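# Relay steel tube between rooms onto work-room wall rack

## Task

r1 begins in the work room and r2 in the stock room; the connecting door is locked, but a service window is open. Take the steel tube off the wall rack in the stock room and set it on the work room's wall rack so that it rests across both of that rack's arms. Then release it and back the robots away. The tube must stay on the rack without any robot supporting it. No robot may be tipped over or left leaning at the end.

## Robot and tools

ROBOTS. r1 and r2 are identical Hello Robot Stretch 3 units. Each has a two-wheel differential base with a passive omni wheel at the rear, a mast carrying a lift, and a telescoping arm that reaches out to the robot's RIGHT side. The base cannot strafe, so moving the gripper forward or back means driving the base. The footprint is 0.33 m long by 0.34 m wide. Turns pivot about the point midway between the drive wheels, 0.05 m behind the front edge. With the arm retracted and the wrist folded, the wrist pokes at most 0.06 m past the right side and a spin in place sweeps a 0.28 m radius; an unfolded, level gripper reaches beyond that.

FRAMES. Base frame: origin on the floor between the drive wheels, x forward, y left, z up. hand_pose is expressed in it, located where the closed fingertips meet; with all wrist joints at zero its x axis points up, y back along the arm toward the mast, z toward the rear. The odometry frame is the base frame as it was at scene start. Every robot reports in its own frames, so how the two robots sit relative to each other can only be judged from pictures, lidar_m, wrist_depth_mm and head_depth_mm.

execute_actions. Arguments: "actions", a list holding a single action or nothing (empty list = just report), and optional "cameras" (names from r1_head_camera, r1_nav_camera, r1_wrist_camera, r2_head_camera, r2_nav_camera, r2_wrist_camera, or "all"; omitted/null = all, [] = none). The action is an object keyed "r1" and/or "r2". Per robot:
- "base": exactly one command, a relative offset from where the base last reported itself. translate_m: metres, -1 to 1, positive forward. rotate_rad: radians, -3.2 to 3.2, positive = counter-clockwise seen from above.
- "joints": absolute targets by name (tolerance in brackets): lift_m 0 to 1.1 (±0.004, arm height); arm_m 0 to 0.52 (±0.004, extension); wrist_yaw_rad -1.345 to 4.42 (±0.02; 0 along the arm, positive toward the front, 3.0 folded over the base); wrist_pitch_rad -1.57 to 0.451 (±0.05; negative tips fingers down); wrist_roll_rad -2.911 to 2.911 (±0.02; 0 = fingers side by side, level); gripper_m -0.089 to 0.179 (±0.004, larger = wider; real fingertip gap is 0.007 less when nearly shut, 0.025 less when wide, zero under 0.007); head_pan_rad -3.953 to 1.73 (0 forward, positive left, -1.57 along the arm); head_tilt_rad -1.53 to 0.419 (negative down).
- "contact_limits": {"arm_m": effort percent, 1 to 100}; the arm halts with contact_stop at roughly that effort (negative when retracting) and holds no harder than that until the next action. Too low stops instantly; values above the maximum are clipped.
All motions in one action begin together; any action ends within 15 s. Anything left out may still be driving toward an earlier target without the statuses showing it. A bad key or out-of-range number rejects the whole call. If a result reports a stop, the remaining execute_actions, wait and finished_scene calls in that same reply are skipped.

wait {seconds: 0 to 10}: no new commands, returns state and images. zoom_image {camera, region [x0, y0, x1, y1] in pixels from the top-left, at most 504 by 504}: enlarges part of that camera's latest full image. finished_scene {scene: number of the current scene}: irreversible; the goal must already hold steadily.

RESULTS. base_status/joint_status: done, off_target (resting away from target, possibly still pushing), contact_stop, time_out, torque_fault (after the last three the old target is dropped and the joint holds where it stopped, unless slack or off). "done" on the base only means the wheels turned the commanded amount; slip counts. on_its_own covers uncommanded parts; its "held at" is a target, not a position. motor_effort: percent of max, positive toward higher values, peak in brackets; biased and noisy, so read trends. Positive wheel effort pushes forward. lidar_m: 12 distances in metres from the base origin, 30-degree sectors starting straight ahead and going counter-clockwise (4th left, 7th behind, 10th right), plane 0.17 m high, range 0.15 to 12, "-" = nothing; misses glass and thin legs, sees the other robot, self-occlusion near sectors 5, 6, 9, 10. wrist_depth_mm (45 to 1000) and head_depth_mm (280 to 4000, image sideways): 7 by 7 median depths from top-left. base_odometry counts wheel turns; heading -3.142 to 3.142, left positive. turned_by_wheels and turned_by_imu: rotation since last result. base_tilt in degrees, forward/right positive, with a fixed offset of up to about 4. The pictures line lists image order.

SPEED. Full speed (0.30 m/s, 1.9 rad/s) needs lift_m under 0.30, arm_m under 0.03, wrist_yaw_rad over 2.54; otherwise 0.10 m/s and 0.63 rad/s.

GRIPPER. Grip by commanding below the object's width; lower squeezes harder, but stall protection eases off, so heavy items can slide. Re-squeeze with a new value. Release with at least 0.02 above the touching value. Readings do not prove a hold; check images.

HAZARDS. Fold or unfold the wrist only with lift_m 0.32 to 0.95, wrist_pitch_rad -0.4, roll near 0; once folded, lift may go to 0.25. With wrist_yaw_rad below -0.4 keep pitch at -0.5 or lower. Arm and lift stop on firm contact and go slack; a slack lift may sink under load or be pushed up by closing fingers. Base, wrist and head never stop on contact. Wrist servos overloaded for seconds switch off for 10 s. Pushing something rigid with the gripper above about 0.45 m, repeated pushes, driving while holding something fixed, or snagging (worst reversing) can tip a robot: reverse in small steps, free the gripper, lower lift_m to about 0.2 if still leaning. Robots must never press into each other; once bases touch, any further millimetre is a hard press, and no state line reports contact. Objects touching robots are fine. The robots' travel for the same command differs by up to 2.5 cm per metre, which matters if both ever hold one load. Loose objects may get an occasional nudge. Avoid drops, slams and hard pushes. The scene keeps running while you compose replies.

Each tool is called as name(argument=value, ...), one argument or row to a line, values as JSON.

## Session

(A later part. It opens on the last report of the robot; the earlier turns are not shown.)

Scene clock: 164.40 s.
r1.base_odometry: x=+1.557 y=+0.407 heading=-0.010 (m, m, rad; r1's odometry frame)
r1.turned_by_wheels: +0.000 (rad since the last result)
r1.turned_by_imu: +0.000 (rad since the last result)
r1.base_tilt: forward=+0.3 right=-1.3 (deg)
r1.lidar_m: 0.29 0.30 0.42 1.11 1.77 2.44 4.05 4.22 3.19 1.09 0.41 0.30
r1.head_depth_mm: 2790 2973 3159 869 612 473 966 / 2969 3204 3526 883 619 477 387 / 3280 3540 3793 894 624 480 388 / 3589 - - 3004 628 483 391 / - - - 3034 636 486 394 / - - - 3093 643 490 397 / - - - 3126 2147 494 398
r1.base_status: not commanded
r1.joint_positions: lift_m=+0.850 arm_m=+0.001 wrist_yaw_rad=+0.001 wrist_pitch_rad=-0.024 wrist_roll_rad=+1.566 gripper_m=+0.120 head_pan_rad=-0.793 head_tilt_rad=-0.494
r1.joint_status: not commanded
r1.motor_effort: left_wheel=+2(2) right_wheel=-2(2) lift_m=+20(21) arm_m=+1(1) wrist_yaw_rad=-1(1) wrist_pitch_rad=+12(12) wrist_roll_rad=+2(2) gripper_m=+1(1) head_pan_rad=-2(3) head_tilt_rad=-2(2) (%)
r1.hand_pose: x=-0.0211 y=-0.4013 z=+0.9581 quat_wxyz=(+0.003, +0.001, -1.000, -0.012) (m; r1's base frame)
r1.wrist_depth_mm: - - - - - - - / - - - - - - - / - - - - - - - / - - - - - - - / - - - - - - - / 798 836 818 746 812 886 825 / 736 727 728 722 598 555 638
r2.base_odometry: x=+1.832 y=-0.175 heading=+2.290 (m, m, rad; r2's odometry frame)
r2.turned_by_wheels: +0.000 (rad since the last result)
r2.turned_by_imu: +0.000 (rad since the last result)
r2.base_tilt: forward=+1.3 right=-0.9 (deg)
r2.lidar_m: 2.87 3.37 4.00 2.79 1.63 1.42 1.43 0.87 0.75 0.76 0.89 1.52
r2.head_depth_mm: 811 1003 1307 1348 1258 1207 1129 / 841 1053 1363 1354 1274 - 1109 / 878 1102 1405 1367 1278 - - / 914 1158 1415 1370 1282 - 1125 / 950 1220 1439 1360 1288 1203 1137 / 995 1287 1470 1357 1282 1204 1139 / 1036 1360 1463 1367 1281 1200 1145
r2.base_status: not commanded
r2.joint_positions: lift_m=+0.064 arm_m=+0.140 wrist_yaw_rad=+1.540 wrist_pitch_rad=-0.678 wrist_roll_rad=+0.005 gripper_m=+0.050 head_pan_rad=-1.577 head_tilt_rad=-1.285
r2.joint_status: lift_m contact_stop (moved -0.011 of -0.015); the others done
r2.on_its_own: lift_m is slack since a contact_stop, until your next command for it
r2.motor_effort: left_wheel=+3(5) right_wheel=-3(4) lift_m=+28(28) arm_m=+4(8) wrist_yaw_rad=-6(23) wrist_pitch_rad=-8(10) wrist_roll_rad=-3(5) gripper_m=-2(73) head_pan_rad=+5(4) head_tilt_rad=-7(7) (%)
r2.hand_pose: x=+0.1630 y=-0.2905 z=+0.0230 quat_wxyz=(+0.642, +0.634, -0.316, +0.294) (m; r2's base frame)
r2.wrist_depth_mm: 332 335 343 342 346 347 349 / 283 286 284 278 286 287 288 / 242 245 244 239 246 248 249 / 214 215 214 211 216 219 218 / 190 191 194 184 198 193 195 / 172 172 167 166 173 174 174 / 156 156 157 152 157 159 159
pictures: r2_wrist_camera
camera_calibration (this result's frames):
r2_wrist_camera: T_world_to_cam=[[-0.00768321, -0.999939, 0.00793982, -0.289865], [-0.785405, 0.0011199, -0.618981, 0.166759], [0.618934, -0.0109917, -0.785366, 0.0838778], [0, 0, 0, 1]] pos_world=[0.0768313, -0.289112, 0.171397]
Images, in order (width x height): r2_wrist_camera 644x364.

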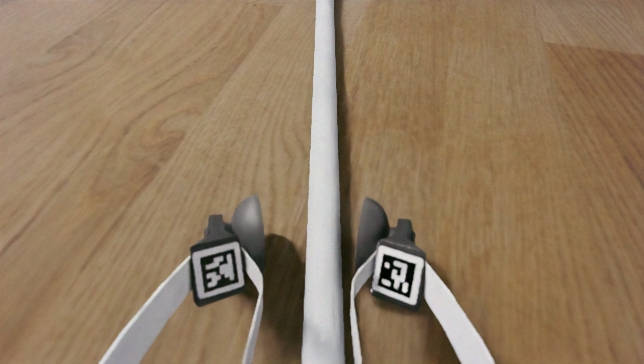

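execute_actions(
  actions=[
    {"r2":{"joints":{"gripper_m":-0.037,"lift_m":0.065}}},
  ],
  cameras=[],
)

execute_actions(
  actions=[
    {"r2":{"joints":{"lift_m":0.11}}},
  ],
  cameras=["r2_wrist_camera"],
)

Scene clock: 165.93 s.
r1.base_odometry: x=+1.557 y=+0.407 heading=-0.010 (m, m, rad; r1's odometry frame)
r1.turned_by_wheels: +0.000 (rad since the last result)
r1.turned_by_imu: +0.000 (rad since the last result)
r1.base_tilt: forward=+0.3 right=-1.3 (deg)
r1.lidar_m: 0.29 0.30 0.42 1.10 1.77 2.43 4.05 4.21 3.20 1.09 0.41 0.30
r1.head_depth_mm: 2800 2956 3176 872 610 472 966 / 3022 3211 3497 878 618 475 387 / 3256 3522 3818 890 624 480 389 / 3596 - - 2999 631 483 392 / - - - 3059 636 485 394 / - - - 3071 642 490 396 / - - - 3125 2157 495 399
r1.base_status: not commanded
r1.joint_positions: lift_m=+0.850 arm_m=+0.001 wrist_yaw_rad=+0.001 wrist_pitch_rad=-0.024 wrist_roll_rad=+1.566 gripper_m=+0.120 head_pan_rad=-0.793 head_tilt_rad=-0.494
r1.joint_status: not commanded
r1.motor_effort: left_wheel=+2(2) right_wheel=-3(2) lift_m=+21(21) arm_m=-1(1) wrist_yaw_rad=-1(1) wrist_pitch_rad=+12(12) wrist_roll_rad=+2(2) gripper_m=+0(1) head_pan_rad=-2(3) head_tilt_rad=-3(3) (%)
r1.hand_pose: x=-0.0211 y=-0.4013 z=+0.9581 quat_wxyz=(+0.003, +0.001, -1.000, -0.012) (m; r1's base frame)
r1.wrist_depth_mm: - - - - - - - / - - - - - - - / - - - - - - - / - - - - - - - / - - - - - - - / 808 830 816 762 834 906 873 / 736 724 742 719 586 558 628
r2.base_odometry: x=+1.832 y=-0.175 heading=+2.290 (m, m, rad; r2's odometry frame)
r2.turned_by_wheels: +0.000 (rad since the last result)
r2.turned_by_imu: +0.000 (rad since the last result)
r2.base_tilt: forward=+1.4 right=-0.9 (deg)
r2.lidar_m: 2.87 3.37 4.00 2.80 1.63 1.42 1.43 0.87 0.76 0.76 0.89 1.51
r2.head_depth_mm: 811 998 1306 1348 1272 1208 1134 / 843 1049 1360 1360 1271 - 1116 / 875 1103 1411 1368 1284 - - / 911 1153 1418 1367 1283 - 1124 / 951 1223 1430 1360 1274 1208 1135 / 988 1292 1471 1364 1284 1207 1145 / 1037 1365 1452 1368 1278 1210 1138
r2.base_status: not commanded
r2.joint_positions: lift_m=+0.065 arm_m=+0.140 wrist_yaw_rad=+1.530 wrist_pitch_rad=-0.679 wrist_roll_rad=+0.001 gripper_m=-0.036 head_pan_rad=-1.577 head_tilt_rad=-1.285
r2.joint_status: all done
r2.motor_effort: left_wheel=+3(3) right_wheel=-4(5) lift_m=+30(30) arm_m=+3(5) wrist_yaw_rad=+0(6) wrist_pitch_rad=-8(8) wrist_roll_rad=-1(3) gripper_m=-18(94) head_pan_rad=+4(4) head_tilt_rad=-5(7) (%)
r2.hand_pose: x=+0.1628 y=-0.2925 z=+0.0241 quat_wxyz=(+0.644, +0.632, -0.318, +0.291) (m; r2's base frame)
r2.wrist_depth_mm: 339 338 342 334 350 348 353 / 282 282 284 282 294 294 294 / 242 244 245 241 250 249 252 / 216 215 215 214 217 219 221 / 191 191 194 175 193 196 195 / 172 173 173 163 175 175 176 / 157 157 157 157 160 160 160
pictures: none
No camera images: the call's "cameras" was empty. Leave "cameras" out to get every camera's image.

Scene clock: 167.17 s.
r1.base_odometry: x=+1.557 y=+0.407 heading=-0.010 (m, m, rad; r1's odometry frame)
r1.turned_by_wheels: +0.000 (rad since the last result)
r1.turned_by_imu: +0.000 (rad since the last result)
r1.base_tilt: forward=+0.3 right=-1.2 (deg)
r1.lidar_m: 0.29 0.30 0.42 1.10 1.77 2.44 4.03 4.21 3.20 1.09 0.41 0.30
r1.head_depth_mm: 2731 2933 3182 868 611 473 965 / 3028 3261 3486 881 618 476 387 / 3301 3542 3831 896 623 479 389 / 3584 - - 3003 630 482 391 / - - - 3001 636 487 394 / - - - 3073 641 491 396 / - - - 3143 2174 493 398
r1.base_status: not commanded
r1.joint_positions: lift_m=+0.850 arm_m=+0.001 wrist_yaw_rad=+0.001 wrist_pitch_rad=-0.024 wrist_roll_rad=+1.566 gripper_m=+0.120 head_pan_rad=-0.793 head_tilt_rad=-0.494
r1.joint_status: not commanded
r1.motor_effort: left_wheel=+2(2) right_wheel=-3(3) lift_m=+20(20) arm_m=+0(0) wrist_yaw_rad=-1(1) wrist_pitch_rad=+12(12) wrist_roll_rad=+2(2) gripper_m=+2(1) head_pan_rad=-3(3) head_tilt_rad=-3(4) (%)
r1.hand_pose: x=-0.0211 y=-0.4013 z=+0.9581 quat_wxyz=(+0.003, +0.001, -1.000, -0.012) (m; r1's base frame)
r1.wrist_depth_mm: - - - - - - - / - - - - - - - / - - - - - - - / - - - - - - - / - - - - - - - / 825 818 816 755 816 877 863 / 737 721 756 733 595 566 633
r2.base_odometry: x=+1.832 y=-0.175 heading=+2.290 (m, m, rad; r2's odometry frame)
r2.turned_by_wheels: +0.000 (rad since the last result)
r2.turned_by_imu: +0.000 (rad since the last result)
r2.base_tilt: forward=+1.3 right=-0.9 (deg)
r2.lidar_m: 2.88 3.37 3.98 2.79 1.63 1.42 1.42 0.87 0.76 0.76 0.88 1.52
r2.head_depth_mm: 811 1004 1311 1351 1269 1202 1122 / 841 1048 1360 1357 1271 - 1113 / 878 1104 1407 1370 1281 - - / 912 1157 1424 1368 1274 - 1134 / 951 1224 1422 1368 1271 1206 1135 / 988 1282 1470 1354 1267 1207 1136 / 1035 1369 1465 1372 1278 1209 1151
r2.base_status: not commanded
r2.joint_positions: lift_m=+0.110 arm_m=+0.140 wrist_yaw_rad=+1.530 wrist_pitch_rad=-0.755 wrist_roll_rad=+0.001 gripper_m=-0.036 head_pan_rad=-1.577 head_tilt_rad=-1.285
r2.joint_status: all done
r2.motor_effort: left_wheel=+2(3) right_wheel=-2(5) lift_m=+37(40) arm_m=+3(3) wrist_yaw_rad=+0(0) wrist_pitch_rad=+21(25) wrist_roll_rad=-1(1) gripper_m=-17(18) head_pan_rad=+4(3) head_tilt_rad=-6(6) (%)
r2.hand_pose: x=+0.1485 y=-0.2920 z=+0.0551 quat_wxyz=(+0.655, +0.643, -0.294, +0.266) (m; r2's base frame)
r2.wrist_depth_mm: 351 355 358 363 360 363 366 / 305 308 313 309 316 314 318 / 271 273 274 269 276 278 280 / 246 247 248 243 250 250 250 / 222 224 224 - 225 227 227 / 204 204 205 164 206 207 208 / 187 188 188 185 190 192 191
pictures: r2_wrist_camera
camera_calibration (this result's frames):
r2_wrist_camera: T_world_to_cam=[[-0.0145177, -0.999852, 0.00923225, -0.29072], [-0.831004, 0.00693009, -0.556223, 0.180251], [0.556076, -0.0157471, -0.830982, 0.128535], [0, 0, 0, 1]] pos_world=[0.0740933, -0.289902, 0.209754]
Images, in order (width x height): r2_wrist_camera 644x364.

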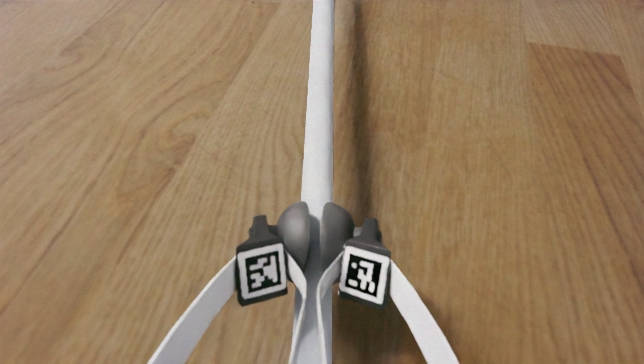

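execute_actions(
  actions=[
    {"r2":{"joints":{"lift_m":0.075}}},
  ],
  cameras=[],
)

execute_actions(
  actions=[
    {"r2":{"joints":{"gripper_m":0.05}}},
  ],
  cameras=[],
)

execute_actions(
  actions=[
    {"r2":{"base":{"translate_m":-0.06},"joints":{"wrist_pitch_rad":-0.42,"lift_m":0.012}}},
  ],
  cameras=["r2_wrist_camera"],
)

execute_actions(
  actions=[
    {"r2":{"joints":{"lift_m":0.006}}},
  ],
  cameras=[],
)

execute_actions(
  actions=[
    {"r2":{"joints":{"gripper_m":-0.037}}},
  ],
  cameras=[],
)

execute_actions(
  actions=[
    {"r2":{"joints":{"lift_m":0.09,"wrist_pitch_rad":-0.34}}},
  ],
  cameras=["r2_wrist_camera","r2_nav_camera"],
)

Scene clock: 168.67 s.
r1.base_odometry: x=+1.557 y=+0.407 heading=-0.010 (m, m, rad; r1's odometry frame)
r1.turned_by_wheels: +0.000 (rad since the last result)
r1.turned_by_imu: +0.000 (rad since the last result)
r1.base_tilt: forward=+0.3 right=-1.2 (deg)
r1.lidar_m: 0.29 0.30 0.42 1.10 1.77 2.45 4.05 4.21 3.20 1.09 0.41 0.30
r1.head_depth_mm: 2773 2925 3148 867 612 472 962 / 2989 3210 3471 882 618 476 387 / 3313 3503 3847 896 624 479 389 / 3584 - - 3028 628 483 391 / - - - 3051 635 487 394 / - - - 3096 643 490 396 / - - - 3120 2173 494 399
r1.base_status: not commanded
r1.joint_positions: lift_m=+0.850 arm_m=+0.001 wrist_yaw_rad=+0.001 wrist_pitch_rad=-0.024 wrist_roll_rad=+1.566 gripper_m=+0.120 head_pan_rad=-0.793 head_tilt_rad=-0.494
r1.joint_status: not commanded
r1.motor_effort: left_wheel=+2(2) right_wheel=-2(3) lift_m=+20(21) arm_m=+1(0) wrist_yaw_rad=-1(1) wrist_pitch_rad=+12(12) wrist_roll_rad=+2(2) gripper_m=+0(1) head_pan_rad=-3(3) head_tilt_rad=-3(2) (%)
r1.hand_pose: x=-0.0211 y=-0.4013 z=+0.9581 quat_wxyz=(+0.003, +0.001, -1.000, -0.012) (m; r1's base frame)
r1.wrist_depth_mm: - - - - - - - / - - - - - - - / - - - - - - - / - - - - - - - / - - - - - - - / 806 839 825 737 836 878 853 / 708 729 750 722 589 557 628
r2.base_odometry: x=+1.832 y=-0.175 heading=+2.289 (m, m, rad; r2's odometry frame)
r2.turned_by_wheels: +0.000 (rad since the last result)
r2.turned_by_imu: -0.001 (rad since the last result)
r2.base_tilt: forward=+1.3 right=-1.0 (deg)
r2.lidar_m: 2.87 3.35 3.99 2.80 1.64 1.42 1.43 0.87 0.76 0.76 0.88 1.52
r2.head_depth_mm: 813 1004 1305 1350 1277 1207 1123 / 843 1050 1364 1355 1278 - 1114 / 877 1099 1398 1369 1285 - - / 909 1156 1418 1376 1278 - 1124 / 952 1209 1447 1358 1278 1205 1133 / 987 1289 1444 1372 1278 1204 1141 / 1037 1362 1467 1374 1275 1211 1146
r2.base_status: not commanded
r2.joint_positions: lift_m=+0.076 arm_m=+0.140 wrist_yaw_rad=+1.530 wrist_pitch_rad=-0.739 wrist_roll_rad=+0.001 gripper_m=-0.036 head_pan_rad=-1.577 head_tilt_rad=-1.285
r2.joint_status: lift_m contact_stop (moved -0.033 of -0.035)
r2.on_its_own: lift_m is slack since a contact_stop, until your next command for it
r2.motor_effort: left_wheel=+0(2) right_wheel=+10(12) lift_m=+28(30) arm_m=+3(4) wrist_yaw_rad=+1(0) wrist_pitch_rad=+15(21) wrist_roll_rad=+0(0) gripper_m=-18(17) head_pan_rad=+5(4) head_tilt_rad=-6(6) (%)
r2.hand_pose: x=+0.1516 y=-0.2921 z=+0.0244 quat_wxyz=(+0.653, +0.641, -0.299, +0.272) (m; r2's base frame)
r2.wrist_depth_mm: 309 306 311 313 316 318 320 / 267 267 271 269 273 278 275 / 232 237 236 233 240 240 240 / 211 211 211 208 215 215 214 / 190 190 192 175 193 194 193 / 174 173 175 162 175 177 177 / 159 160 159 159 161 161 162
pictures: none
No camera images: the call's "cameras" was empty. Leave "cameras" out to get every camera's image.

not run: a stop came earlier in this reply.

not run: a stop came earlier in this reply.

not run: a stop came earlier in this reply.

not run: a stop came earlier in this reply.

not run: a stop came earlier in this reply.

execute_actions(
  actions=[
    {"r2":{"joints":{"gripper_m":0.05}}},
  ],
  cameras=[],
)

execute_actions(
  actions=[
    {"r2":{"base":{"translate_m":-0.06},"joints":{"wrist_pitch_rad":-0.42,"lift_m":0.008}}},
  ],
  cameras=["r2_wrist_camera"],
)

execute_actions(
  actions=[
    {"r2":{"joints":{"gripper_m":-0.037}}},
  ],
  cameras=[],
)

execute_actions(
  actions=[
    {"r2":{"joints":{"lift_m":0.09,"wrist_pitch_rad":-0.34}}},
  ],
  cameras=["r2_wrist_camera","r2_nav_camera"],
)

Scene clock: 170.47 s.
r1.base_odometry: x=+1.557 y=+0.407 heading=-0.010 (m, m, rad; r1's odometry frame)
r1.turned_by_wheels: +0.000 (rad since the last result)
r1.turned_by_imu: +0.000 (rad since the last result)
r1.base_tilt: forward=+0.3 right=-1.2 (deg)
r1.lidar_m: 0.29 0.30 0.42 1.11 1.76 2.44 4.04 4.21 3.19 1.08 0.41 0.30
r1.head_depth_mm: 2745 2979 3143 869 611 471 961 / 2989 3201 3448 883 616 475 387 / 3233 3514 3826 897 622 478 389 / 3559 - - 3063 630 483 391 / - - - 3072 636 486 394 / - - - 3086 643 489 397 / - - - 3138 2163 494 399
r1.base_status: not commanded
r1.joint_positions: lift_m=+0.850 arm_m=+0.001 wrist_yaw_rad=+0.001 wrist_pitch_rad=-0.024 wrist_roll_rad=+1.566 gripper_m=+0.120 head_pan_rad=-0.793 head_tilt_rad=-0.494
r1.joint_status: not commanded
r1.motor_effort: left_wheel=+2(2) right_wheel=-3(2) lift_m=+21(21) arm_m=-1(0) wrist_yaw_rad=+0(1) wrist_pitch_rad=+12(12) wrist_roll_rad=+2(2) gripper_m=+1(1) head_pan_rad=-3(3) head_tilt_rad=-3(3) (%)
r1.hand_pose: x=-0.0211 y=-0.4013 z=+0.9581 quat_wxyz=(+0.003, +0.001, -1.000, -0.012) (m; r1's base frame)
r1.wrist_depth_mm: - - - - - - - / - - - - - - - / - - - - - - - / - - - - - - - / - - - - - - - / 786 843 806 742 828 867 866 / 732 752 746 729 593 563 632
r2.base_odometry: x=+1.832 y=-0.175 heading=+2.290 (m, m, rad; r2's odometry frame)
r2.turned_by_wheels: +0.000 (rad since the last result)
r2.turned_by_imu: +0.001 (rad since the last result)
r2.base_tilt: forward=+1.4 right=-0.9 (deg)
r2.lidar_m: 2.87 3.36 3.98 2.79 1.64 1.42 1.43 0.87 0.76 0.76 0.88 1.51
r2.head_depth_mm: 812 1003 1299 1344 1266 1201 1126 / 841 1052 1365 1345 1282 - 1107 / 877 1099 1410 1369 1278 - - / 913 1152 1422 1367 1278 - 1128 / 948 1221 1449 1354 1283 1204 1143 / 990 1287 1449 1361 1284 1200 1133 / 1031 1362 1473 1362 1283 1212 1144
r2.base_status: not commanded
r2.joint_positions: lift_m=+0.076 arm_m=+0.140 wrist_yaw_rad=+1.530 wrist_pitch_rad=-0.717 wrist_roll_rad=+0.001 gripper_m=+0.050 head_pan_rad=-1.577 head_tilt_rad=-1.285
r2.joint_status: all done
r2.on_its_own: lift_m is slack since a contact_stop, until your next command for it
r2.motor_effort: left_wheel=+1(1) right_wheel=-1(10) lift_m=+29(29) arm_m=+3(4) wrist_yaw_rad=+0(0) wrist_pitch_rad=+7(16) wrist_roll_rad=-1(1) gripper_m=+0(81) head_pan_rad=+4(4) head_tilt_rad=-6(6) (%)
r2.hand_pose: x=+0.1558 y=-0.2923 z=+0.0284 quat_wxyz=(+0.650, +0.637, -0.306, +0.279) (m; r2's base frame)
r2.wrist_depth_mm: 326 326 330 332 334 336 340 / 280 277 281 282 286 282 291 / 244 245 247 242 250 249 250 / 215 217 219 214 219 221 221 / 194 194 199 193 199 199 200 / 177 178 171 174 179 180 180 / 162 163 163 158 164 165 164
pictures: none
No camera images: the call's "cameras" was empty. Leave "cameras" out to get every camera's image.

Scene clock: 172.20 s.
r1.base_odometry: x=+1.557 y=+0.407 heading=-0.010 (m, m, rad; r1's odometry frame)
r1.turned_by_wheels: +0.000 (rad since the last result)
r1.turned_by_imu: +0.000 (rad since the last result)
r1.base_tilt: forward=+0.3 right=-1.2 (deg)
r1.lidar_m: 0.29 0.30 0.42 1.10 1.77 2.45 4.04 4.22 3.20 1.08 0.41 0.30
r1.head_depth_mm: 2772 2934 3120 869 613 473 968 / 2978 3197 3459 883 617 476 386 / 3263 3545 3808 896 623 479 389 / 3582 - - 2982 629 483 392 / - - - 3035 637 486 394 / - - - 3070 642 491 397 / - - - 3136 2159 494 399
r1.base_status: not commanded
r1.joint_positions: lift_m=+0.850 arm_m=+0.001 wrist_yaw_rad=+0.001 wrist_pitch_rad=-0.024 wrist_roll_rad=+1.566 gripper_m=+0.120 head_pan_rad=-0.793 head_tilt_rad=-0.494
r1.joint_status: not commanded
r1.motor_effort: left_wheel=+2(2) right_wheel=-2(3) lift_m=+20(20) arm_m=+0(1) wrist_yaw_rad=-1(1) wrist_pitch_rad=+12(12) wrist_roll_rad=+2(2) gripper_m=+1(1) head_pan_rad=-3(3) head_tilt_rad=-3(4) (%)
r1.hand_pose: x=-0.0211 y=-0.4013 z=+0.9581 quat_wxyz=(+0.003, +0.001, -1.000, -0.012) (m; r1's base frame)
r1.wrist_depth_mm: - - - - - - - / - - - - - - - / - - - - - - - / - - - - - - - / - - - - - - - / 775 826 816 746 806 871 872 / 731 723 713 709 596 568 621
r2.base_odometry: x=+1.872 y=-0.220 heading=+2.290 (m, m, rad; r2's odometry frame)
r2.turned_by_wheels: +0.000 (rad since the last result)
r2.turned_by_imu: +0.000 (rad since the last result)
r2.base_tilt: forward=+1.4 right=-0.9 (deg)
r2.lidar_m: 2.93 3.47 4.02 2.68 1.57 1.37 1.37 0.85 0.74 0.74 0.89 1.48
r2.head_depth_mm: 794 976 1275 1344 1272 1196 1134 / 824 1023 1344 1352 1286 - 1114 / 857 1077 1398 1364 1275 - - / 892 1127 1425 1358 1271 - 1125 / 925 1190 1446 1360 1273 1199 1142 / 968 1252 1462 1365 1273 1204 1140 / 1014 1326 1464 1377 1282 1212 1138
r2.base_status: done
r2.joint_positions: lift_m=+0.008 arm_m=+0.140 wrist_yaw_rad=+1.530 wrist_pitch_rad=-0.408 wrist_roll_rad=+0.001 gripper_m=+0.050 head_pan_rad=-1.576 head_tilt_rad=-1.285
r2.joint_status: all done
r2.motor_effort: left_wheel=+4(4) right_wheel=-4(6) lift_m=+24(25) arm_m=+3(3) wrist_yaw_rad=+0(0) wrist_pitch_rad=-5(10) wrist_roll_rad=-1(1) gripper_m=+0(0) head_pan_rad=+3(4) head_tilt_rad=-6(6) (%)
r2.hand_pose: x=+0.2041 y=-0.2942 z=+0.0232 quat_wxyz=(+0.599, +0.583, -0.400, +0.376) (m; r2's base frame)
r2.wrist_depth_mm: 620 643 662 665 681 701 728 / 404 409 415 419 420 436 439 / 300 299 302 294 308 310 315 / 234 235 236 231 242 247 247 / 193 194 204 189 203 202 202 / 166 167 159 159 169 170 171 / 144 146 146 137 147 148 149
pictures: r2_wrist_camera
camera_calibration (this result's frames):
r2_wrist_camera: T_world_to_cam=[[-0.0190328, -0.99966, 0.0178009, -0.291085], [-0.591884, -0.00308367, -0.806017, 0.162819], [0.805799, -0.0258768, -0.591624, 0.0115512], [0, 0, 0, 1]] pos_world=[0.0815218, -0.290185, 0.14325]
Images, in order (width x height): r2_wrist_camera 644x364.

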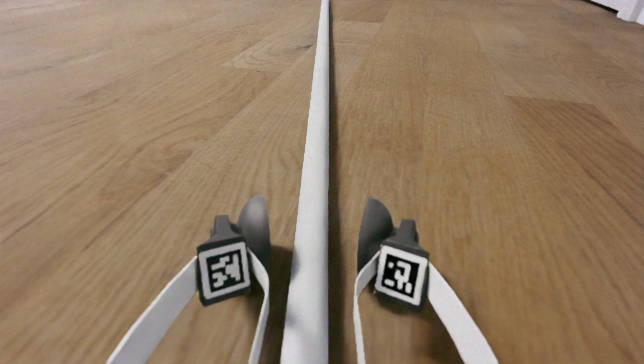

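Scene clock: 173.57 s.
r1.base_odometry: x=+1.557 y=+0.407 heading=-0.010 (m, m, rad; r1's odometry frame)
r1.turned_by_wheels: +0.000 (rad since the last result)
r1.turned_by_imu: +0.000 (rad since the last result)
r1.base_tilt: forward=+0.3 right=-1.2 (deg)
r1.lidar_m: 0.29 0.30 0.42 1.10 1.76 2.44 4.03 4.20 3.20 1.09 0.41 0.30
r1.head_depth_mm: 2763 2957 3193 869 612 472 969 / 2995 3232 3484 879 617 476 386 / 3261 3533 3834 895 622 480 388 / 3572 - - 3005 629 482 392 / - - - 3047 636 487 393 / - - - 3088 643 491 396 / - - - 3145 2149 495 399
r1.base_status: not commanded
r1.joint_positions: lift_m=+0.850 arm_m=+0.001 wrist_yaw_rad=+0.001 wrist_pitch_rad=-0.024 wrist_roll_rad=+1.566 gripper_m=+0.120 head_pan_rad=-0.793 head_tilt_rad=-0.494
r1.joint_status: not commanded
r1.motor_effort: left_wheel=+2(2) right_wheel=-3(3) lift_m=+21(20) arm_m=+1(0) wrist_yaw_rad=-1(0) wrist_pitch_rad=+12(12) wrist_roll_rad=+2(2) gripper_m=+1(1) head_pan_rad=-3(3) head_tilt_rad=-4(3) (%)
r1.hand_pose: x=-0.0211 y=-0.4013 z=+0.9581 quat_wxyz=(+0.003, +0.001, -1.000, -0.012) (m; r1's base frame)
r1.wrist_depth_mm: - - - - - - - / - - - - - - - / - - - - - - - / - - - - - - - / - - - - - - - / 799 830 812 757 827 903 858 / 742 732 717 714 589 557 619
r2.base_odometry: x=+1.872 y=-0.220 heading=+2.290 (m, m, rad; r2's odometry frame)
r2.turned_by_wheels: +0.000 (rad since the last result)
r2.turned_by_imu: +0.000 (rad since the last result)
r2.base_tilt: forward=+1.4 right=-0.9 (deg)
r2.lidar_m: 2.93 3.44 4.01 2.68 1.57 1.37 1.37 0.85 0.74 0.74 0.89 1.48
r2.head_depth_mm: 796 980 1271 1346 1274 1201 1132 / 824 1029 1353 1353 1276 - 1116 / 853 1080 1405 1366 1281 - - / 893 1122 1420 1343 1277 - 1129 / 925 1191 1453 1360 1281 1197 1132 / 966 1255 1451 1357 1285 1205 1134 / 1015 1332 1456 1369 1279 1212 1140
r2.base_status: not commanded
r2.joint_positions: lift_m=+0.008 arm_m=+0.140 wrist_yaw_rad=+1.529 wrist_pitch_rad=-0.404 wrist_roll_rad=+0.001 gripper_m=-0.036 head_pan_rad=-1.576 head_tilt_rad=-1.285
r2.joint_status: all done
r2.motor_effort: left_wheel=+4(4) right_wheel=-5(5) lift_m=+23(23) arm_m=+3(3) wrist_yaw_rad=+1(2) wrist_pitch_rad=-6(6) wrist_roll_rad=-1(1) gripper_m=-18(94) head_pan_rad=+4(4) head_tilt_rad=-6(7) (%)
r2.hand_pose: x=+0.2046 y=-0.2944 z=+0.0241 quat_wxyz=(+0.598, +0.582, -0.402, +0.377) (m; r2's base frame)
r2.wrist_depth_mm: 636 652 665 673 705 722 747 / 404 408 422 420 430 435 447 / 301 305 306 310 313 315 322 / 236 241 240 234 245 248 251 / 195 195 202 178 200 202 204 / 167 167 166 157 176 171 173 / 145 146 148 144 148 149 150
pictures: none
No camera images: the call's "cameras" was empty. Leave "cameras" out to get every camera's image.

Scene clock: 175.20 s.
r1.base_odometry: x=+1.557 y=+0.407 heading=-0.010 (m, m, rad; r1's odometry frame)
r1.turned_by_wheels: +0.000 (rad since the last result)
r1.turned_by_imu: +0.000 (rad since the last result)
r1.base_tilt: forward=+0.3 right=-1.2 (deg)
r1.lidar_m: 0.29 0.30 0.42 1.10 1.77 2.44 4.04 4.21 3.20 1.09 0.41 0.30
r1.head_depth_mm: 2780 2975 3148 868 611 471 964 / 3013 3191 3416 885 618 477 387 / 3283 3494 3815 894 624 478 389 / 3534 - - 3016 630 483 391 / - - - 3055 636 486 393 / - - - 3057 642 490 396 / - - - 3162 2171 494 398
r1.base_status: not commanded
r1.joint_positions: lift_m=+0.850 arm_m=+0.001 wrist_yaw_rad=+0.001 wrist_pitch_rad=-0.024 wrist_roll_rad=+1.566 gripper_m=+0.120 head_pan_rad=-0.793 head_tilt_rad=-0.494
r1.joint_status: not commanded
r1.motor_effort: left_wheel=+2(2) right_wheel=-3(2) lift_m=+21(21) arm_m=+1(1) wrist_yaw_rad=-1(0) wrist_pitch_rad=+12(12) wrist_roll_rad=+2(2) gripper_m=+1(1) head_pan_rad=-3(3) head_tilt_rad=-4(3) (%)
r1.hand_pose: x=-0.0211 y=-0.4013 z=+0.9581 quat_wxyz=(+0.003, +0.001, -1.000, -0.012) (m; r1's base frame)
r1.wrist_depth_mm: - - - - - - - / - - - - - - - / - - - - - - - / - - - - - - - / - - - - - - - / 813 831 829 741 828 876 854 / 734 747 720 737 599 571 616
r2.base_odometry: x=+1.872 y=-0.220 heading=+2.290 (m, m, rad; r2's odometry frame)
r2.turned_by_wheels: +0.000 (rad since the last result)
r2.turned_by_imu: +0.000 (rad since the last result)
r2.base_tilt: forward=+1.4 right=-1.0 (deg)
r2.lidar_m: 2.93 3.45 4.03 2.68 1.56 1.37 1.37 0.85 0.74 0.74 0.88 1.48
r2.head_depth_mm: 791 981 1282 1348 1273 1201 1123 / 828 1022 1340 1355 1269 - 1115 / 858 1072 1394 1371 1278 - - / 891 1131 1420 1367 1284 - 1123 / 925 1193 1441 1356 1260 1208 1140 / 970 1253 1453 1360 1283 1205 1136 / 1011 1329 1466 1353 1280 1212 1147
r2.base_status: not commanded
r2.joint_positions: lift_m=+0.090 arm_m=+0.140 wrist_yaw_rad=+1.529 wrist_pitch_rad=-0.416 wrist_roll_rad=+0.001 gripper_m=-0.036 head_pan_rad=-1.576 head_tilt_rad=-1.285
r2.joint_status: wrist_pitch_rad off_target (ended at -0.416, target -0.340); the others done
r2.motor_effort: left_wheel=+3(3) right_wheel=-2(5) lift_m=+37(41) arm_m=+3(2) wrist_yaw_rad=+1(1) wrist_pitch_rad=+29(28) wrist_roll_rad=+0(0) gripper_m=-18(18) head_pan_rad=+3(4) head_tilt_rad=-7(7) (%)
r2.hand_pose: x=+0.2030 y=-0.2943 z=+0.1027 quat_wxyz=(+0.601, +0.584, -0.398, +0.373) (m; r2's base frame)
r2.wrist_depth_mm: 929 911 949 940 - - 849 / 630 630 624 621 641 641 657 / 455 458 458 466 473 476 474 / 365 361 365 351 376 372 381 / 302 304 307 180 308 310 316 / 258 259 260 159 263 261 266 / 226 226 228 222 229 229 232
pictures: r2_nav_camera (sideways: a quarter turn counterclockwise sets it upright), r2_wrist_camera
camera_calibration (this result's frames):
r2_nav_camera: T_world_to_cam=[[0.050141, -0.975019, 0.216386, -0.242448], [-0.9979, -0.0400134, 0.0509363, -0.00435009], [-0.0410055, -0.218486, -0.974978, 1.22287], [0, 0, 0, 1]] pos_world=[0.05796, 0.0306132, 1.24495]
r2_wrist_camera: T_world_to_cam=[[-0.0194479, -0.999649, 0.0179729, -0.29257], [-0.598878, -0.00274739, -0.800836, 0.227221], [0.800604, -0.0263381, -0.598615, 0.0610847], [0, 0, 0, 1]] pos_world=[0.081483, -0.290235, 0.223791]
Images, in order (width x height): r2_nav_camera 672x504, r2_wrist_camera 644x364.

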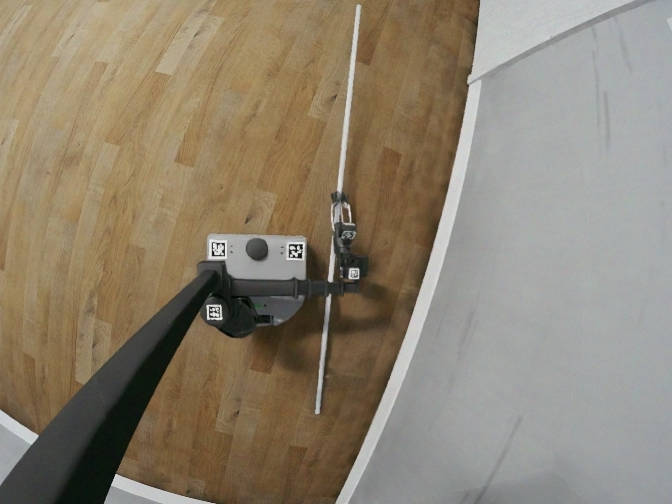

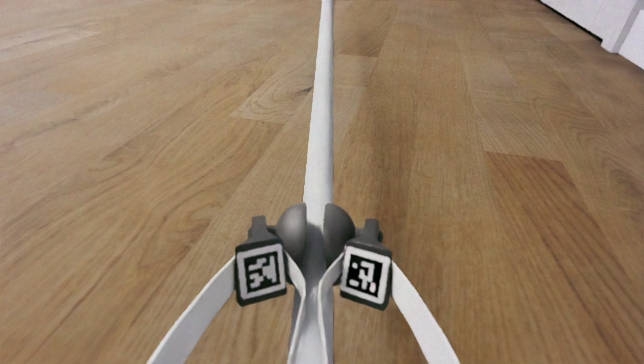

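execute_actions(
  actions=[
    {"r2":{"joints":{"wrist_roll_rad":0.4,"wrist_pitch_rad":-0.31,"arm_m":0.2}}},
  ],
  cameras=["r2_wrist_camera","r2_nav_camera"],
)

Scene clock: 177.03 s.
r1.base_odometry: x=+1.557 y=+0.407 heading=-0.010 (m, m, rad; r1's odometry frame)
r1.turned_by_wheels: +0.000 (rad since the last result)
r1.turned_by_imu: +0.000 (rad since the last result)
r1.base_tilt: forward=+0.3 right=-1.3 (deg)
r1.lidar_m: 0.29 0.30 0.42 1.10 1.77 2.44 4.02 4.21 3.21 1.09 0.41 0.30
r1.head_depth_mm: 2776 2973 3156 869 612 472 965 / 2974 3177 3498 887 619 476 387 / 3279 3515 3812 892 624 479 389 / 3573 - - 3014 629 483 391 / - - - 3032 636 486 394 / - - - 3077 642 491 395 / - - - 3097 2178 494 399
r1.base_status: not commanded
r1.joint_positions: lift_m=+0.850 arm_m=+0.001 wrist_yaw_rad=+0.001 wrist_pitch_rad=-0.024 wrist_roll_rad=+1.566 gripper_m=+0.120 head_pan_rad=-0.793 head_tilt_rad=-0.494
r1.joint_status: not commanded
r1.motor_effort: left_wheel=+2(2) right_wheel=-3(2) lift_m=+20(20) arm_m=+0(1) wrist_yaw_rad=-1(1) wrist_pitch_rad=+12(12) wrist_roll_rad=+2(2) gripper_m=+1(1) head_pan_rad=-3(3) head_tilt_rad=-3(4) (%)
r1.hand_pose: x=-0.0211 y=-0.4013 z=+0.9581 quat_wxyz=(+0.003, +0.001, -1.000, -0.012) (m; r1's base frame)
r1.wrist_depth_mm: - - - - - - - / - - - - - - - / - - - - - - - / - - - - - - - / - - - - - - - / 804 830 800 748 824 854 861 / 724 745 718 725 592 569 628
r2.base_odometry: x=+1.872 y=-0.220 heading=+2.290 (m, m, rad; r2's odometry frame)
r2.turned_by_wheels: +0.000 (rad since the last result)
r2.turned_by_imu: +0.000 (rad since the last result)
r2.base_tilt: forward=+1.3 right=-0.9 (deg)
r2.lidar_m: 2.92 3.43 4.00 2.68 1.57 1.37 1.37 0.85 0.74 0.74 0.94 1.48
r2.head_depth_mm: 793 986 1277 1352 1264 1196 1124 / 821 1026 1340 1343 1285 - 1117 / 854 1078 1402 1378 1300 - - / 889 1129 1424 1377 1280 - 1129 / 929 1189 1439 1364 1279 1195 1137 / 969 1260 1467 1359 1284 1206 1141 / 1012 1331 1466 1374 1287 1210 1145
r2.base_status: not commanded
r2.joint_positions: lift_m=+0.090 arm_m=+0.200 wrist_yaw_rad=+1.530 wrist_pitch_rad=-0.331 wrist_roll_rad=+0.398 gripper_m=-0.036 head_pan_rad=-1.576 head_tilt_rad=-1.285
r2.joint_status: all done
r2.motor_effort: left_wheel=+3(3) right_wheel=-2(2) lift_m=+32(37) arm_m=+4(3) wrist_yaw_rad=+0(4) wrist_pitch_rad=+8(33) wrist_roll_rad=+2(5) gripper_m=-13(19) head_pan_rad=+4(3) head_tilt_rad=-7(7) (%)
r2.hand_pose: x=+0.2129 y=-0.3545 z=+0.1224 quat_wxyz=(+0.489, +0.635, -0.529, +0.279) (m; r2's base frame)
r2.wrist_depth_mm: - - - - 975 684 528 / - - - 846 635 504 413 / - - 764 578 471 391 338 / - 706 541 451 371 322 286 / 650 503 425 - 310 275 249 / 475 402 363 - 263 241 218 / 382 335 277 259 233 212 196
pictures: r2_nav_camera (sideways: a quarter turn counterclockwise sets it upright), r2_wrist_camera
camera_calibration (this result's frames):
r2_nav_camera: T_world_to_cam=[[0.0501398, -0.97504, 0.216295, -0.24233], [-0.9979, -0.040017, 0.050932, -0.00434453], [-0.0410053, -0.218395, -0.974999, 1.22289], [0, 0, 0, 1]] pos_world=[0.05796, 0.0306185, 1.24496]
r2_wrist_camera: T_world_to_cam=[[-0.143742, -0.926647, -0.347367, -0.255812], [-0.491972, 0.371476, -0.787381, 0.356942], [0.858663, 0.0577149, -0.509281, 0.0698963], [0, 0, 0, 1]] pos_world=[0.0788173, -0.373677, 0.227786]
Images, in order (width x height): r2_nav_camera 672x504, r2_wrist_camera 644x364.

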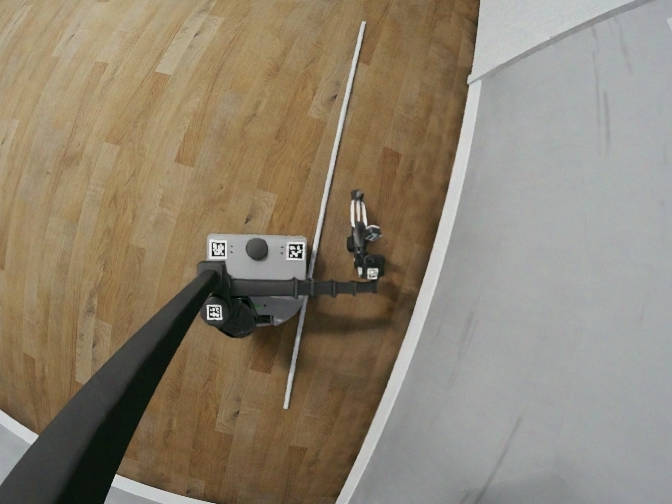

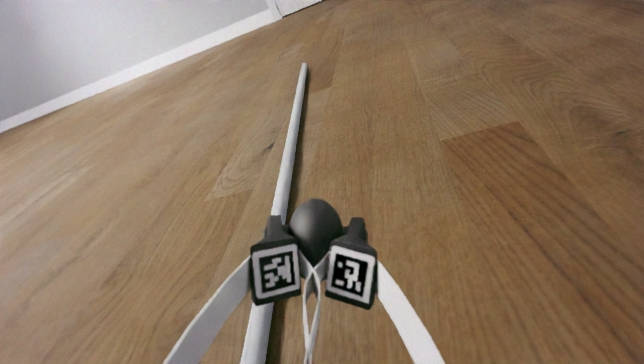

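execute_actions(
  actions=[
    {"r2":{"base":{"rotate_rad":-0.18},"joints":{"wrist_roll_rad":0,"wrist_pitch_rad":-0.42,"arm_m":0.1,"lift_m":0.2,"gripper_m":0.07}}},
  ],
  cameras=[],
)

execute_actions(
  actions=[
    {"r2":{"base":{"translate_m":-0.9}}},
  ],
  cameras=[],
)

execute_actions(
  actions=[
    {"r2":{"base":{"rotate_rad":1.57},"joints":{"wrist_yaw_rad":0,"head_tilt_rad":-1.0}}},
  ],
  cameras=[],
)

execute_actions(
  actions=[
    {"r2":{"base":{"translate_m":-0.18},"joints":{"arm_m":0.51,"lift_m":0.07}}},
  ],
  cameras=["r2_wrist_camera","r2_nav_camera"],
)

Scene clock: 180.57 s.
r1.base_odometry: x=+1.557 y=+0.407 heading=-0.010 (m, m, rad; r1's odometry frame)
r1.turned_by_wheels: +0.000 (rad since the last result)
r1.turned_by_imu: +0.001 (rad since the last result)
r1.base_tilt: forward=+0.3 right=-1.3 (deg)
r1.lidar_m: 0.29 0.30 0.42 1.10 1.77 2.44 4.05 4.22 3.20 1.09 0.41 0.30
r1.head_depth_mm: 2754 3000 3195 869 612 473 964 / 3024 3240 3436 883 618 475 386 / 3265 3500 3878 893 622 479 389 / 3568 - - 2976 628 483 391 / - - - 3034 637 487 393 / - - - 3047 642 490 395 / - - - 3171 2176 493 399
r1.base_status: not commanded
r1.joint_positions: lift_m=+0.850 arm_m=+0.001 wrist_yaw_rad=+0.001 wrist_pitch_rad=-0.024 wrist_roll_rad=+1.566 gripper_m=+0.120 head_pan_rad=-0.793 head_tilt_rad=-0.494
r1.joint_status: not commanded
r1.motor_effort: left_wheel=+2(2) right_wheel=-3(2) lift_m=+21(21) arm_m=+0(1) wrist_yaw_rad=+0(1) wrist_pitch_rad=+12(12) wrist_roll_rad=+2(2) gripper_m=+1(1) head_pan_rad=-3(2) head_tilt_rad=-2(3) (%)
r1.hand_pose: x=-0.0211 y=-0.4013 z=+0.9581 quat_wxyz=(+0.003, +0.001, -1.000, -0.012) (m; r1's base frame)
r1.wrist_depth_mm: - - - - - - - / - - - - - - - / - - - - - - - / - - - - - - - / - - - - - - - / 788 830 823 754 832 875 877 / 726 728 743 727 603 563 624
r2.base_odometry: x=+1.872 y=-0.220 heading=+2.110 (m, m, rad; r2's odometry frame)
r2.turned_by_wheels: -0.180 (rad since the last result)
r2.turned_by_imu: -0.179 (rad since the last result)
r2.base_tilt: forward=+1.4 right=-0.9 (deg)
r2.lidar_m: 2.92 3.16 4.10 3.91 1.77 1.39 1.36 0.96 0.75 0.74 0.79 1.17
r2.head_depth_mm: 810 1013 1339 1346 1257 1201 1115 / 820 1039 1361 1347 1279 - - / 836 1059 1393 1363 1289 - - / 850 1078 1410 1363 1274 - 1122 / 866 1106 1407 1352 1274 1205 1139 / 880 1119 1435 1358 1282 1199 1136 / 895 1151 1442 1362 1283 1212 1143
r2.base_status: done
r2.joint_positions: lift_m=+0.200 arm_m=+0.100 wrist_yaw_rad=+1.530 wrist_pitch_rad=-0.433 wrist_roll_rad=+0.004 gripper_m=+0.070 head_pan_rad=-1.576 head_tilt_rad=-1.285
r2.joint_status: all done
r2.motor_effort: left_wheel=+3(6) right_wheel=-2(6) lift_m=+32(33) arm_m=-2(2) wrist_yaw_rad=+0(0) wrist_pitch_rad=+5(7) wrist_roll_rad=-2(4) gripper_m=+0(78) head_pan_rad=+4(5) head_tilt_rad=-5(6) (%)
r2.hand_pose: x=+0.2009 y=-0.2544 z=+0.2092 quat_wxyz=(+0.603, +0.588, -0.394, +0.368) (m; r2's base frame)
r2.wrist_depth_mm: - - - - - - 682 / 897 904 928 921 909 875 672 / 667 684 691 688 697 699 621 / 540 544 544 548 557 552 557 / 447 443 472 451 473 460 463 / 386 386 385 394 383 396 402 / 339 340 339 341 339 342 346
pictures: none
No camera images: the call's "cameras" was empty. Leave "cameras" out to get every camera's image.

Scene clock: 190.77 s.
r1.base_odometry: x=+1.557 y=+0.407 heading=-0.010 (m, m, rad; r1's odometry frame)
r1.turned_by_wheels: +0.000 (rad since the last result)
r1.turned_by_imu: +0.003 (rad since the last result)
r1.base_tilt: forward=+0.3 right=-1.2 (deg)
r1.lidar_m: 0.29 0.30 0.42 1.10 1.77 2.45 4.05 4.23 3.20 1.09 0.41 0.30
r1.head_depth_mm: 2776 2973 3149 866 612 472 965 / 2988 3216 3430 881 617 476 387 / 3273 3495 3786 896 623 479 389 / 3547 - - 2995 632 483 391 / - - - 3018 636 486 394 / - - - 3107 642 491 397 / - - - 3110 2152 494 399
r1.base_status: not commanded
r1.joint_positions: lift_m=+0.850 arm_m=+0.001 wrist_yaw_rad=+0.001 wrist_pitch_rad=-0.024 wrist_roll_rad=+1.566 gripper_m=+0.120 head_pan_rad=-0.793 head_tilt_rad=-0.494
r1.joint_status: not commanded
r1.motor_effort: left_wheel=+2(2) right_wheel=-3(3) lift_m=+21(21) arm_m=+0(1) wrist_yaw_rad=-1(1) wrist_pitch_rad=+12(12) wrist_roll_rad=+2(2) gripper_m=+1(1) head_pan_rad=-3(3) head_tilt_rad=-3(2) (%)
r1.hand_pose: x=-0.0211 y=-0.4013 z=+0.9581 quat_wxyz=(+0.003, +0.001, -1.000, -0.012) (m; r1's base frame)
r1.wrist_depth_mm: - - - - - - - / - - - - - - - / - - - - - - - / - - - - - - - / - - - - - - - / 810 799 816 744 847 896 874 / 736 747 733 745 594 564 630
r2.base_odometry: x=+2.334 y=-0.992 heading=+2.110 (m, m, rad; r2's odometry frame)
r2.turned_by_wheels: +0.000 (rad since the last result)
r2.turned_by_imu: -0.007 (rad since the last result)
r2.base_tilt: forward=+1.3 right=-0.9 (deg)
r2.lidar_m: 3.80 4.09 4.17 1.39 0.61 0.48 0.47 0.50 0.67 0.66 0.70 1.03
r2.head_depth_mm: 718 895 1196 1346 1264 1209 1111 / 730 915 1223 1356 1280 - - / 741 932 1265 1375 1283 - - / 749 952 1284 1369 1268 - 1127 / 764 971 1333 1371 1265 1206 1141 / 774 988 1350 1369 1273 1207 1135 / 789 1010 1375 1368 1274 1217 1135
r2.base_status: done
r2.joint_positions: lift_m=+0.200 arm_m=+0.100 wrist_yaw_rad=+1.530 wrist_pitch_rad=-0.433 wrist_roll_rad=+0.004 gripper_m=+0.070 head_pan_rad=-1.576 head_tilt_rad=-1.285
r2.joint_status: not commanded
r2.motor_effort: left_wheel=+3(4) right_wheel=-2(5) lift_m=+32(32) arm_m=-3(3) wrist_yaw_rad=+0(0) wrist_pitch_rad=+5(5) wrist_roll_rad=-2(2) gripper_m=+0(0) head_pan_rad=+4(4) head_tilt_rad=-6(7) (%)
r2.hand_pose: x=+0.2009 y=-0.2544 z=+0.2092 quat_wxyz=(+0.603, +0.588, -0.394, +0.368) (m; r2's base frame)
r2.wrist_depth_mm: - - - - - 905 555 / 875 883 901 926 930 839 567 / 683 671 684 695 693 685 536 / 533 549 559 534 558 554 513 / 450 455 476 451 480 461 458 / 383 391 377 392 378 393 393 / 337 339 338 340 342 344 352
pictures: none
No camera images: the call's "cameras" was empty. Leave "cameras" out to get every camera's image.

Scene clock: 194.20 s.
r1.base_odometry: x=+1.557 y=+0.407 heading=-0.010 (m, m, rad; r1's odometry frame)
r1.turned_by_wheels: +0.000 (rad since the last result)
r1.turned_by_imu: +0.001 (rad since the last result)
r1.base_tilt: forward=+0.2 right=-1.3 (deg)
r1.lidar_m: 0.29 0.30 0.42 1.10 1.76 2.45 4.05 4.21 3.21 1.08 0.41 0.30
r1.head_depth_mm: 2769 2989 3179 869 613 473 962 / 2984 3195 3468 883 617 475 387 / 3249 3483 3853 892 624 480 389 / 3555 - - 3021 630 483 391 / - - - 3021 635 486 394 / - - - 3104 641 490 396 / - - - 3108 2158 494 399
r1.base_status: not commanded
r1.joint_positions: lift_m=+0.850 arm_m=+0.001 wrist_yaw_rad=+0.001 wrist_pitch_rad=-0.024 wrist_roll_rad=+1.566 gripper_m=+0.120 head_pan_rad=-0.793 head_tilt_rad=-0.494
r1.joint_status: not commanded
r1.motor_effort: left_wheel=+2(2) right_wheel=-2(2) lift_m=+20(21) arm_m=+1(1) wrist_yaw_rad=+0(1) wrist_pitch_rad=+12(12) wrist_roll_rad=+2(2) gripper_m=+1(1) head_pan_rad=-3(3) head_tilt_rad=-3(4) (%)
r1.hand_pose: x=-0.0211 y=-0.4013 z=+0.9581 quat_wxyz=(+0.003, +0.001, -1.000, -0.012) (m; r1's base frame)
r1.wrist_depth_mm: - - - - - - - / - - - - - - - / - - - - - - - / - - - - - - - / - - - - - - - / 800 817 810 740 826 889 852 / 723 742 745 728 606 562 636
r2.base_odometry: x=+2.334 y=-0.992 heading=-2.603 (m, m, rad; r2's odometry frame)
r2.turned_by_wheels: +1.570 (rad since the last result)
r2.turned_by_imu: +1.566 (rad since the last result)
r2.base_tilt: forward=+1.4 right=-0.9 (deg)
r2.lidar_m: 1.37 0.61 0.48 0.47 0.50 0.67 0.66 0.70 1.03 3.81 4.12 4.19
r2.head_depth_mm: 2610 2187 1833 1582 1396 1254 1133 / 2614 2152 1817 1584 1396 1247 1151 / 2631 2171 1807 1599 1391 1282 - / 2626 2137 1816 1604 1390 1253 1165 / 2654 2187 1830 1578 1407 1255 1131 / 2642 2181 1829 1597 1392 1257 1132 / 2659 2171 1844 1575 1395 1255 1131
r2.base_status: done
r2.joint_positions: lift_m=+0.200 arm_m=+0.100 wrist_yaw_rad=+0.002 wrist_pitch_rad=-0.433 wrist_roll_rad=+0.002 gripper_m=+0.070 head_pan_rad=-1.576 head_tilt_rad=-1.001
r2.joint_status: all done
r2.motor_effort: left_wheel=-1(5) right_wheel=+2(6) lift_m=+32(31) arm_m=-3(2) wrist_yaw_rad=-1(3) wrist_pitch_rad=+5(5) wrist_roll_rad=-1(2) gripper_m=+0(0) head_pan_rad=+4(5) head_tilt_rad=+1(19) (%)
r2.hand_pose: x=-0.0211 y=-0.4677 z=+0.2092 quat_wxyz=(+0.690, +0.153, -0.691, -0.152) (m; r2's base frame)
r2.wrist_depth_mm: - - - - - - - / 909 882 903 912 924 942 897 / 677 668 682 683 691 718 709 / 537 546 547 543 548 566 552 / 447 450 474 459 473 453 468 / 384 394 379 391 383 391 396 / 335 335 336 344 345 341 346
pictures: none
No camera images: the call's "cameras" was empty. Leave "cameras" out to get every camera's image.

Scene clock: 198.40 s.
r1.base_odometry: x=+1.557 y=+0.407 heading=-0.010 (m, m, rad; r1's odometry frame)
r1.turned_by_wheels: +0.000 (rad since the last result)
r1.turned_by_imu: +0.001 (rad since the last result)
r1.base_tilt: forward=+0.3 right=-1.2 (deg)
r1.lidar_m: 0.29 0.30 0.42 1.10 1.77 2.44 4.03 4.22 3.19 1.08 0.41 0.30
r1.head_depth_mm: 2715 2921 3143 868 612 472 963 / 2997 3198 3438 881 620 475 386 / 3304 3529 3827 893 625 479 390 / 3597 - - 3020 629 483 391 / - - - 3035 636 487 394 / - - - 3118 641 490 397 / - - - 3108 2167 495 398
r1.base_status: not commanded
r1.joint_positions: lift_m=+0.850 arm_m=+0.001 wrist_yaw_rad=+0.001 wrist_pitch_rad=-0.024 wrist_roll_rad=+1.566 gripper_m=+0.120 head_pan_rad=-0.793 head_tilt_rad=-0.494
r1.joint_status: not commanded
r1.motor_effort: left_wheel=+2(2) right_wheel=-3(3) lift_m=+20(20) arm_m=+0(0) wrist_yaw_rad=-1(1) wrist_pitch_rad=+12(12) wrist_roll_rad=+2(2) gripper_m=+1(1) head_pan_rad=-3(3) head_tilt_rad=-3(2) (%)
r1.hand_pose: x=-0.0211 y=-0.4013 z=+0.9581 quat_wxyz=(+0.003, +0.001, -1.000, -0.012) (m; r1's base frame)
r1.wrist_depth_mm: - - - - - - - / - - - - - - - / - - - - - - - / - - - - - - - / - - - - - - - / 780 845 821 754 832 867 835 / 739 725 741 724 605 562 620
r2.base_odometry: x=+2.489 y=-0.900 heading=-2.603 (m, m, rad; r2's odometry frame)
r2.turned_by_wheels: +0.000 (rad since the last result)
r2.turned_by_imu: -0.001 (rad since the last result)
r2.base_tilt: forward=+1.4 right=-1.0 (deg)
r2.lidar_m: 1.42 0.64 0.49 0.48 0.52 0.49 0.48 0.51 0.75 2.66 4.08 4.36
r2.head_depth_mm: 2460 2102 1820 1582 1393 1256 1129 / 2603 2166 1822 1584 1396 1248 1156 / 2650 2166 1817 1604 1381 1252 - / 2669 2167 1815 1603 1387 1258 1161 / 2616 2134 1834 1579 1400 1249 1130 / 2654 2167 1821 1589 1403 1252 1132 / 2694 2155 1828 1583 1395 1253 1135
r2.base_status: done
r2.joint_positions: lift_m=+0.070 arm_m=+0.510 wrist_yaw_rad=+0.001 wrist_pitch_rad=-0.433 wrist_roll_rad=+0.002 gripper_m=+0.070 head_pan_rad=-1.576 head_tilt_rad=-1.001
r2.joint_status: all done
r2.motor_effort: left_wheel=-2(6) right_wheel=+2(3) lift_m=+26(27) arm_m=+3(5) wrist_yaw_rad=-1(1) wrist_pitch_rad=+5(5) wrist_roll_rad=-1(1) gripper_m=+0(0) head_pan_rad=+4(3) head_tilt_rad=+0(0) (%)
r2.hand_pose: x=-0.0214 y=-0.8772 z=+0.0794 quat_wxyz=(+0.690, +0.152, -0.691, -0.152) (m; r2's base frame)
r2.wrist_depth_mm: 759 789 820 812 818 866 723 / 523 539 545 546 545 562 562 / 399 409 411 411 416 426 420 / 324 320 323 314 327 331 335 / 267 269 279 265 283 280 276 / 230 231 226 228 228 236 235 / 202 203 203 200 204 207 209
pictures: r2_nav_camera (sideways: a quarter turn counterclockwise sets it upright), r2_wrist_camera
camera_calibration (this result's frames):
r2_nav_camera: T_world_to_cam=[[0.0507028, -0.875698, 0.48019, -0.586024], [-0.997809, -0.0239551, 0.0616722, -0.0183484], [-0.0425032, -0.482265, -0.874994, 1.09305], [0, 0, 0, 1]] pos_world=[0.057863, 0.0135202, 1.23895]
r2_wrist_camera: T_world_to_cam=[[-0.999613, -0.0226448, 0.0161428, -0.0429944], [-0.0266259, 0.611762, -0.790593, 0.622989], [0.00802725, -0.790717, -0.612129, -0.47494], [0, 0, 0, 1]] pos_world=[-0.0225777, -0.757639, 0.2025]
Images, in order (width x height): r2_nav_camera 672x504, r2_wrist_camera 644x364.

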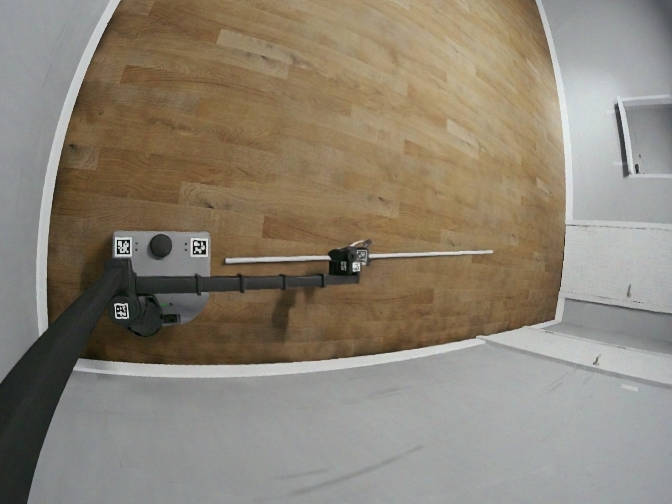

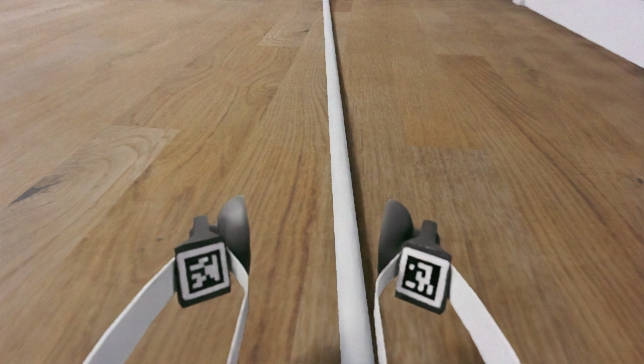

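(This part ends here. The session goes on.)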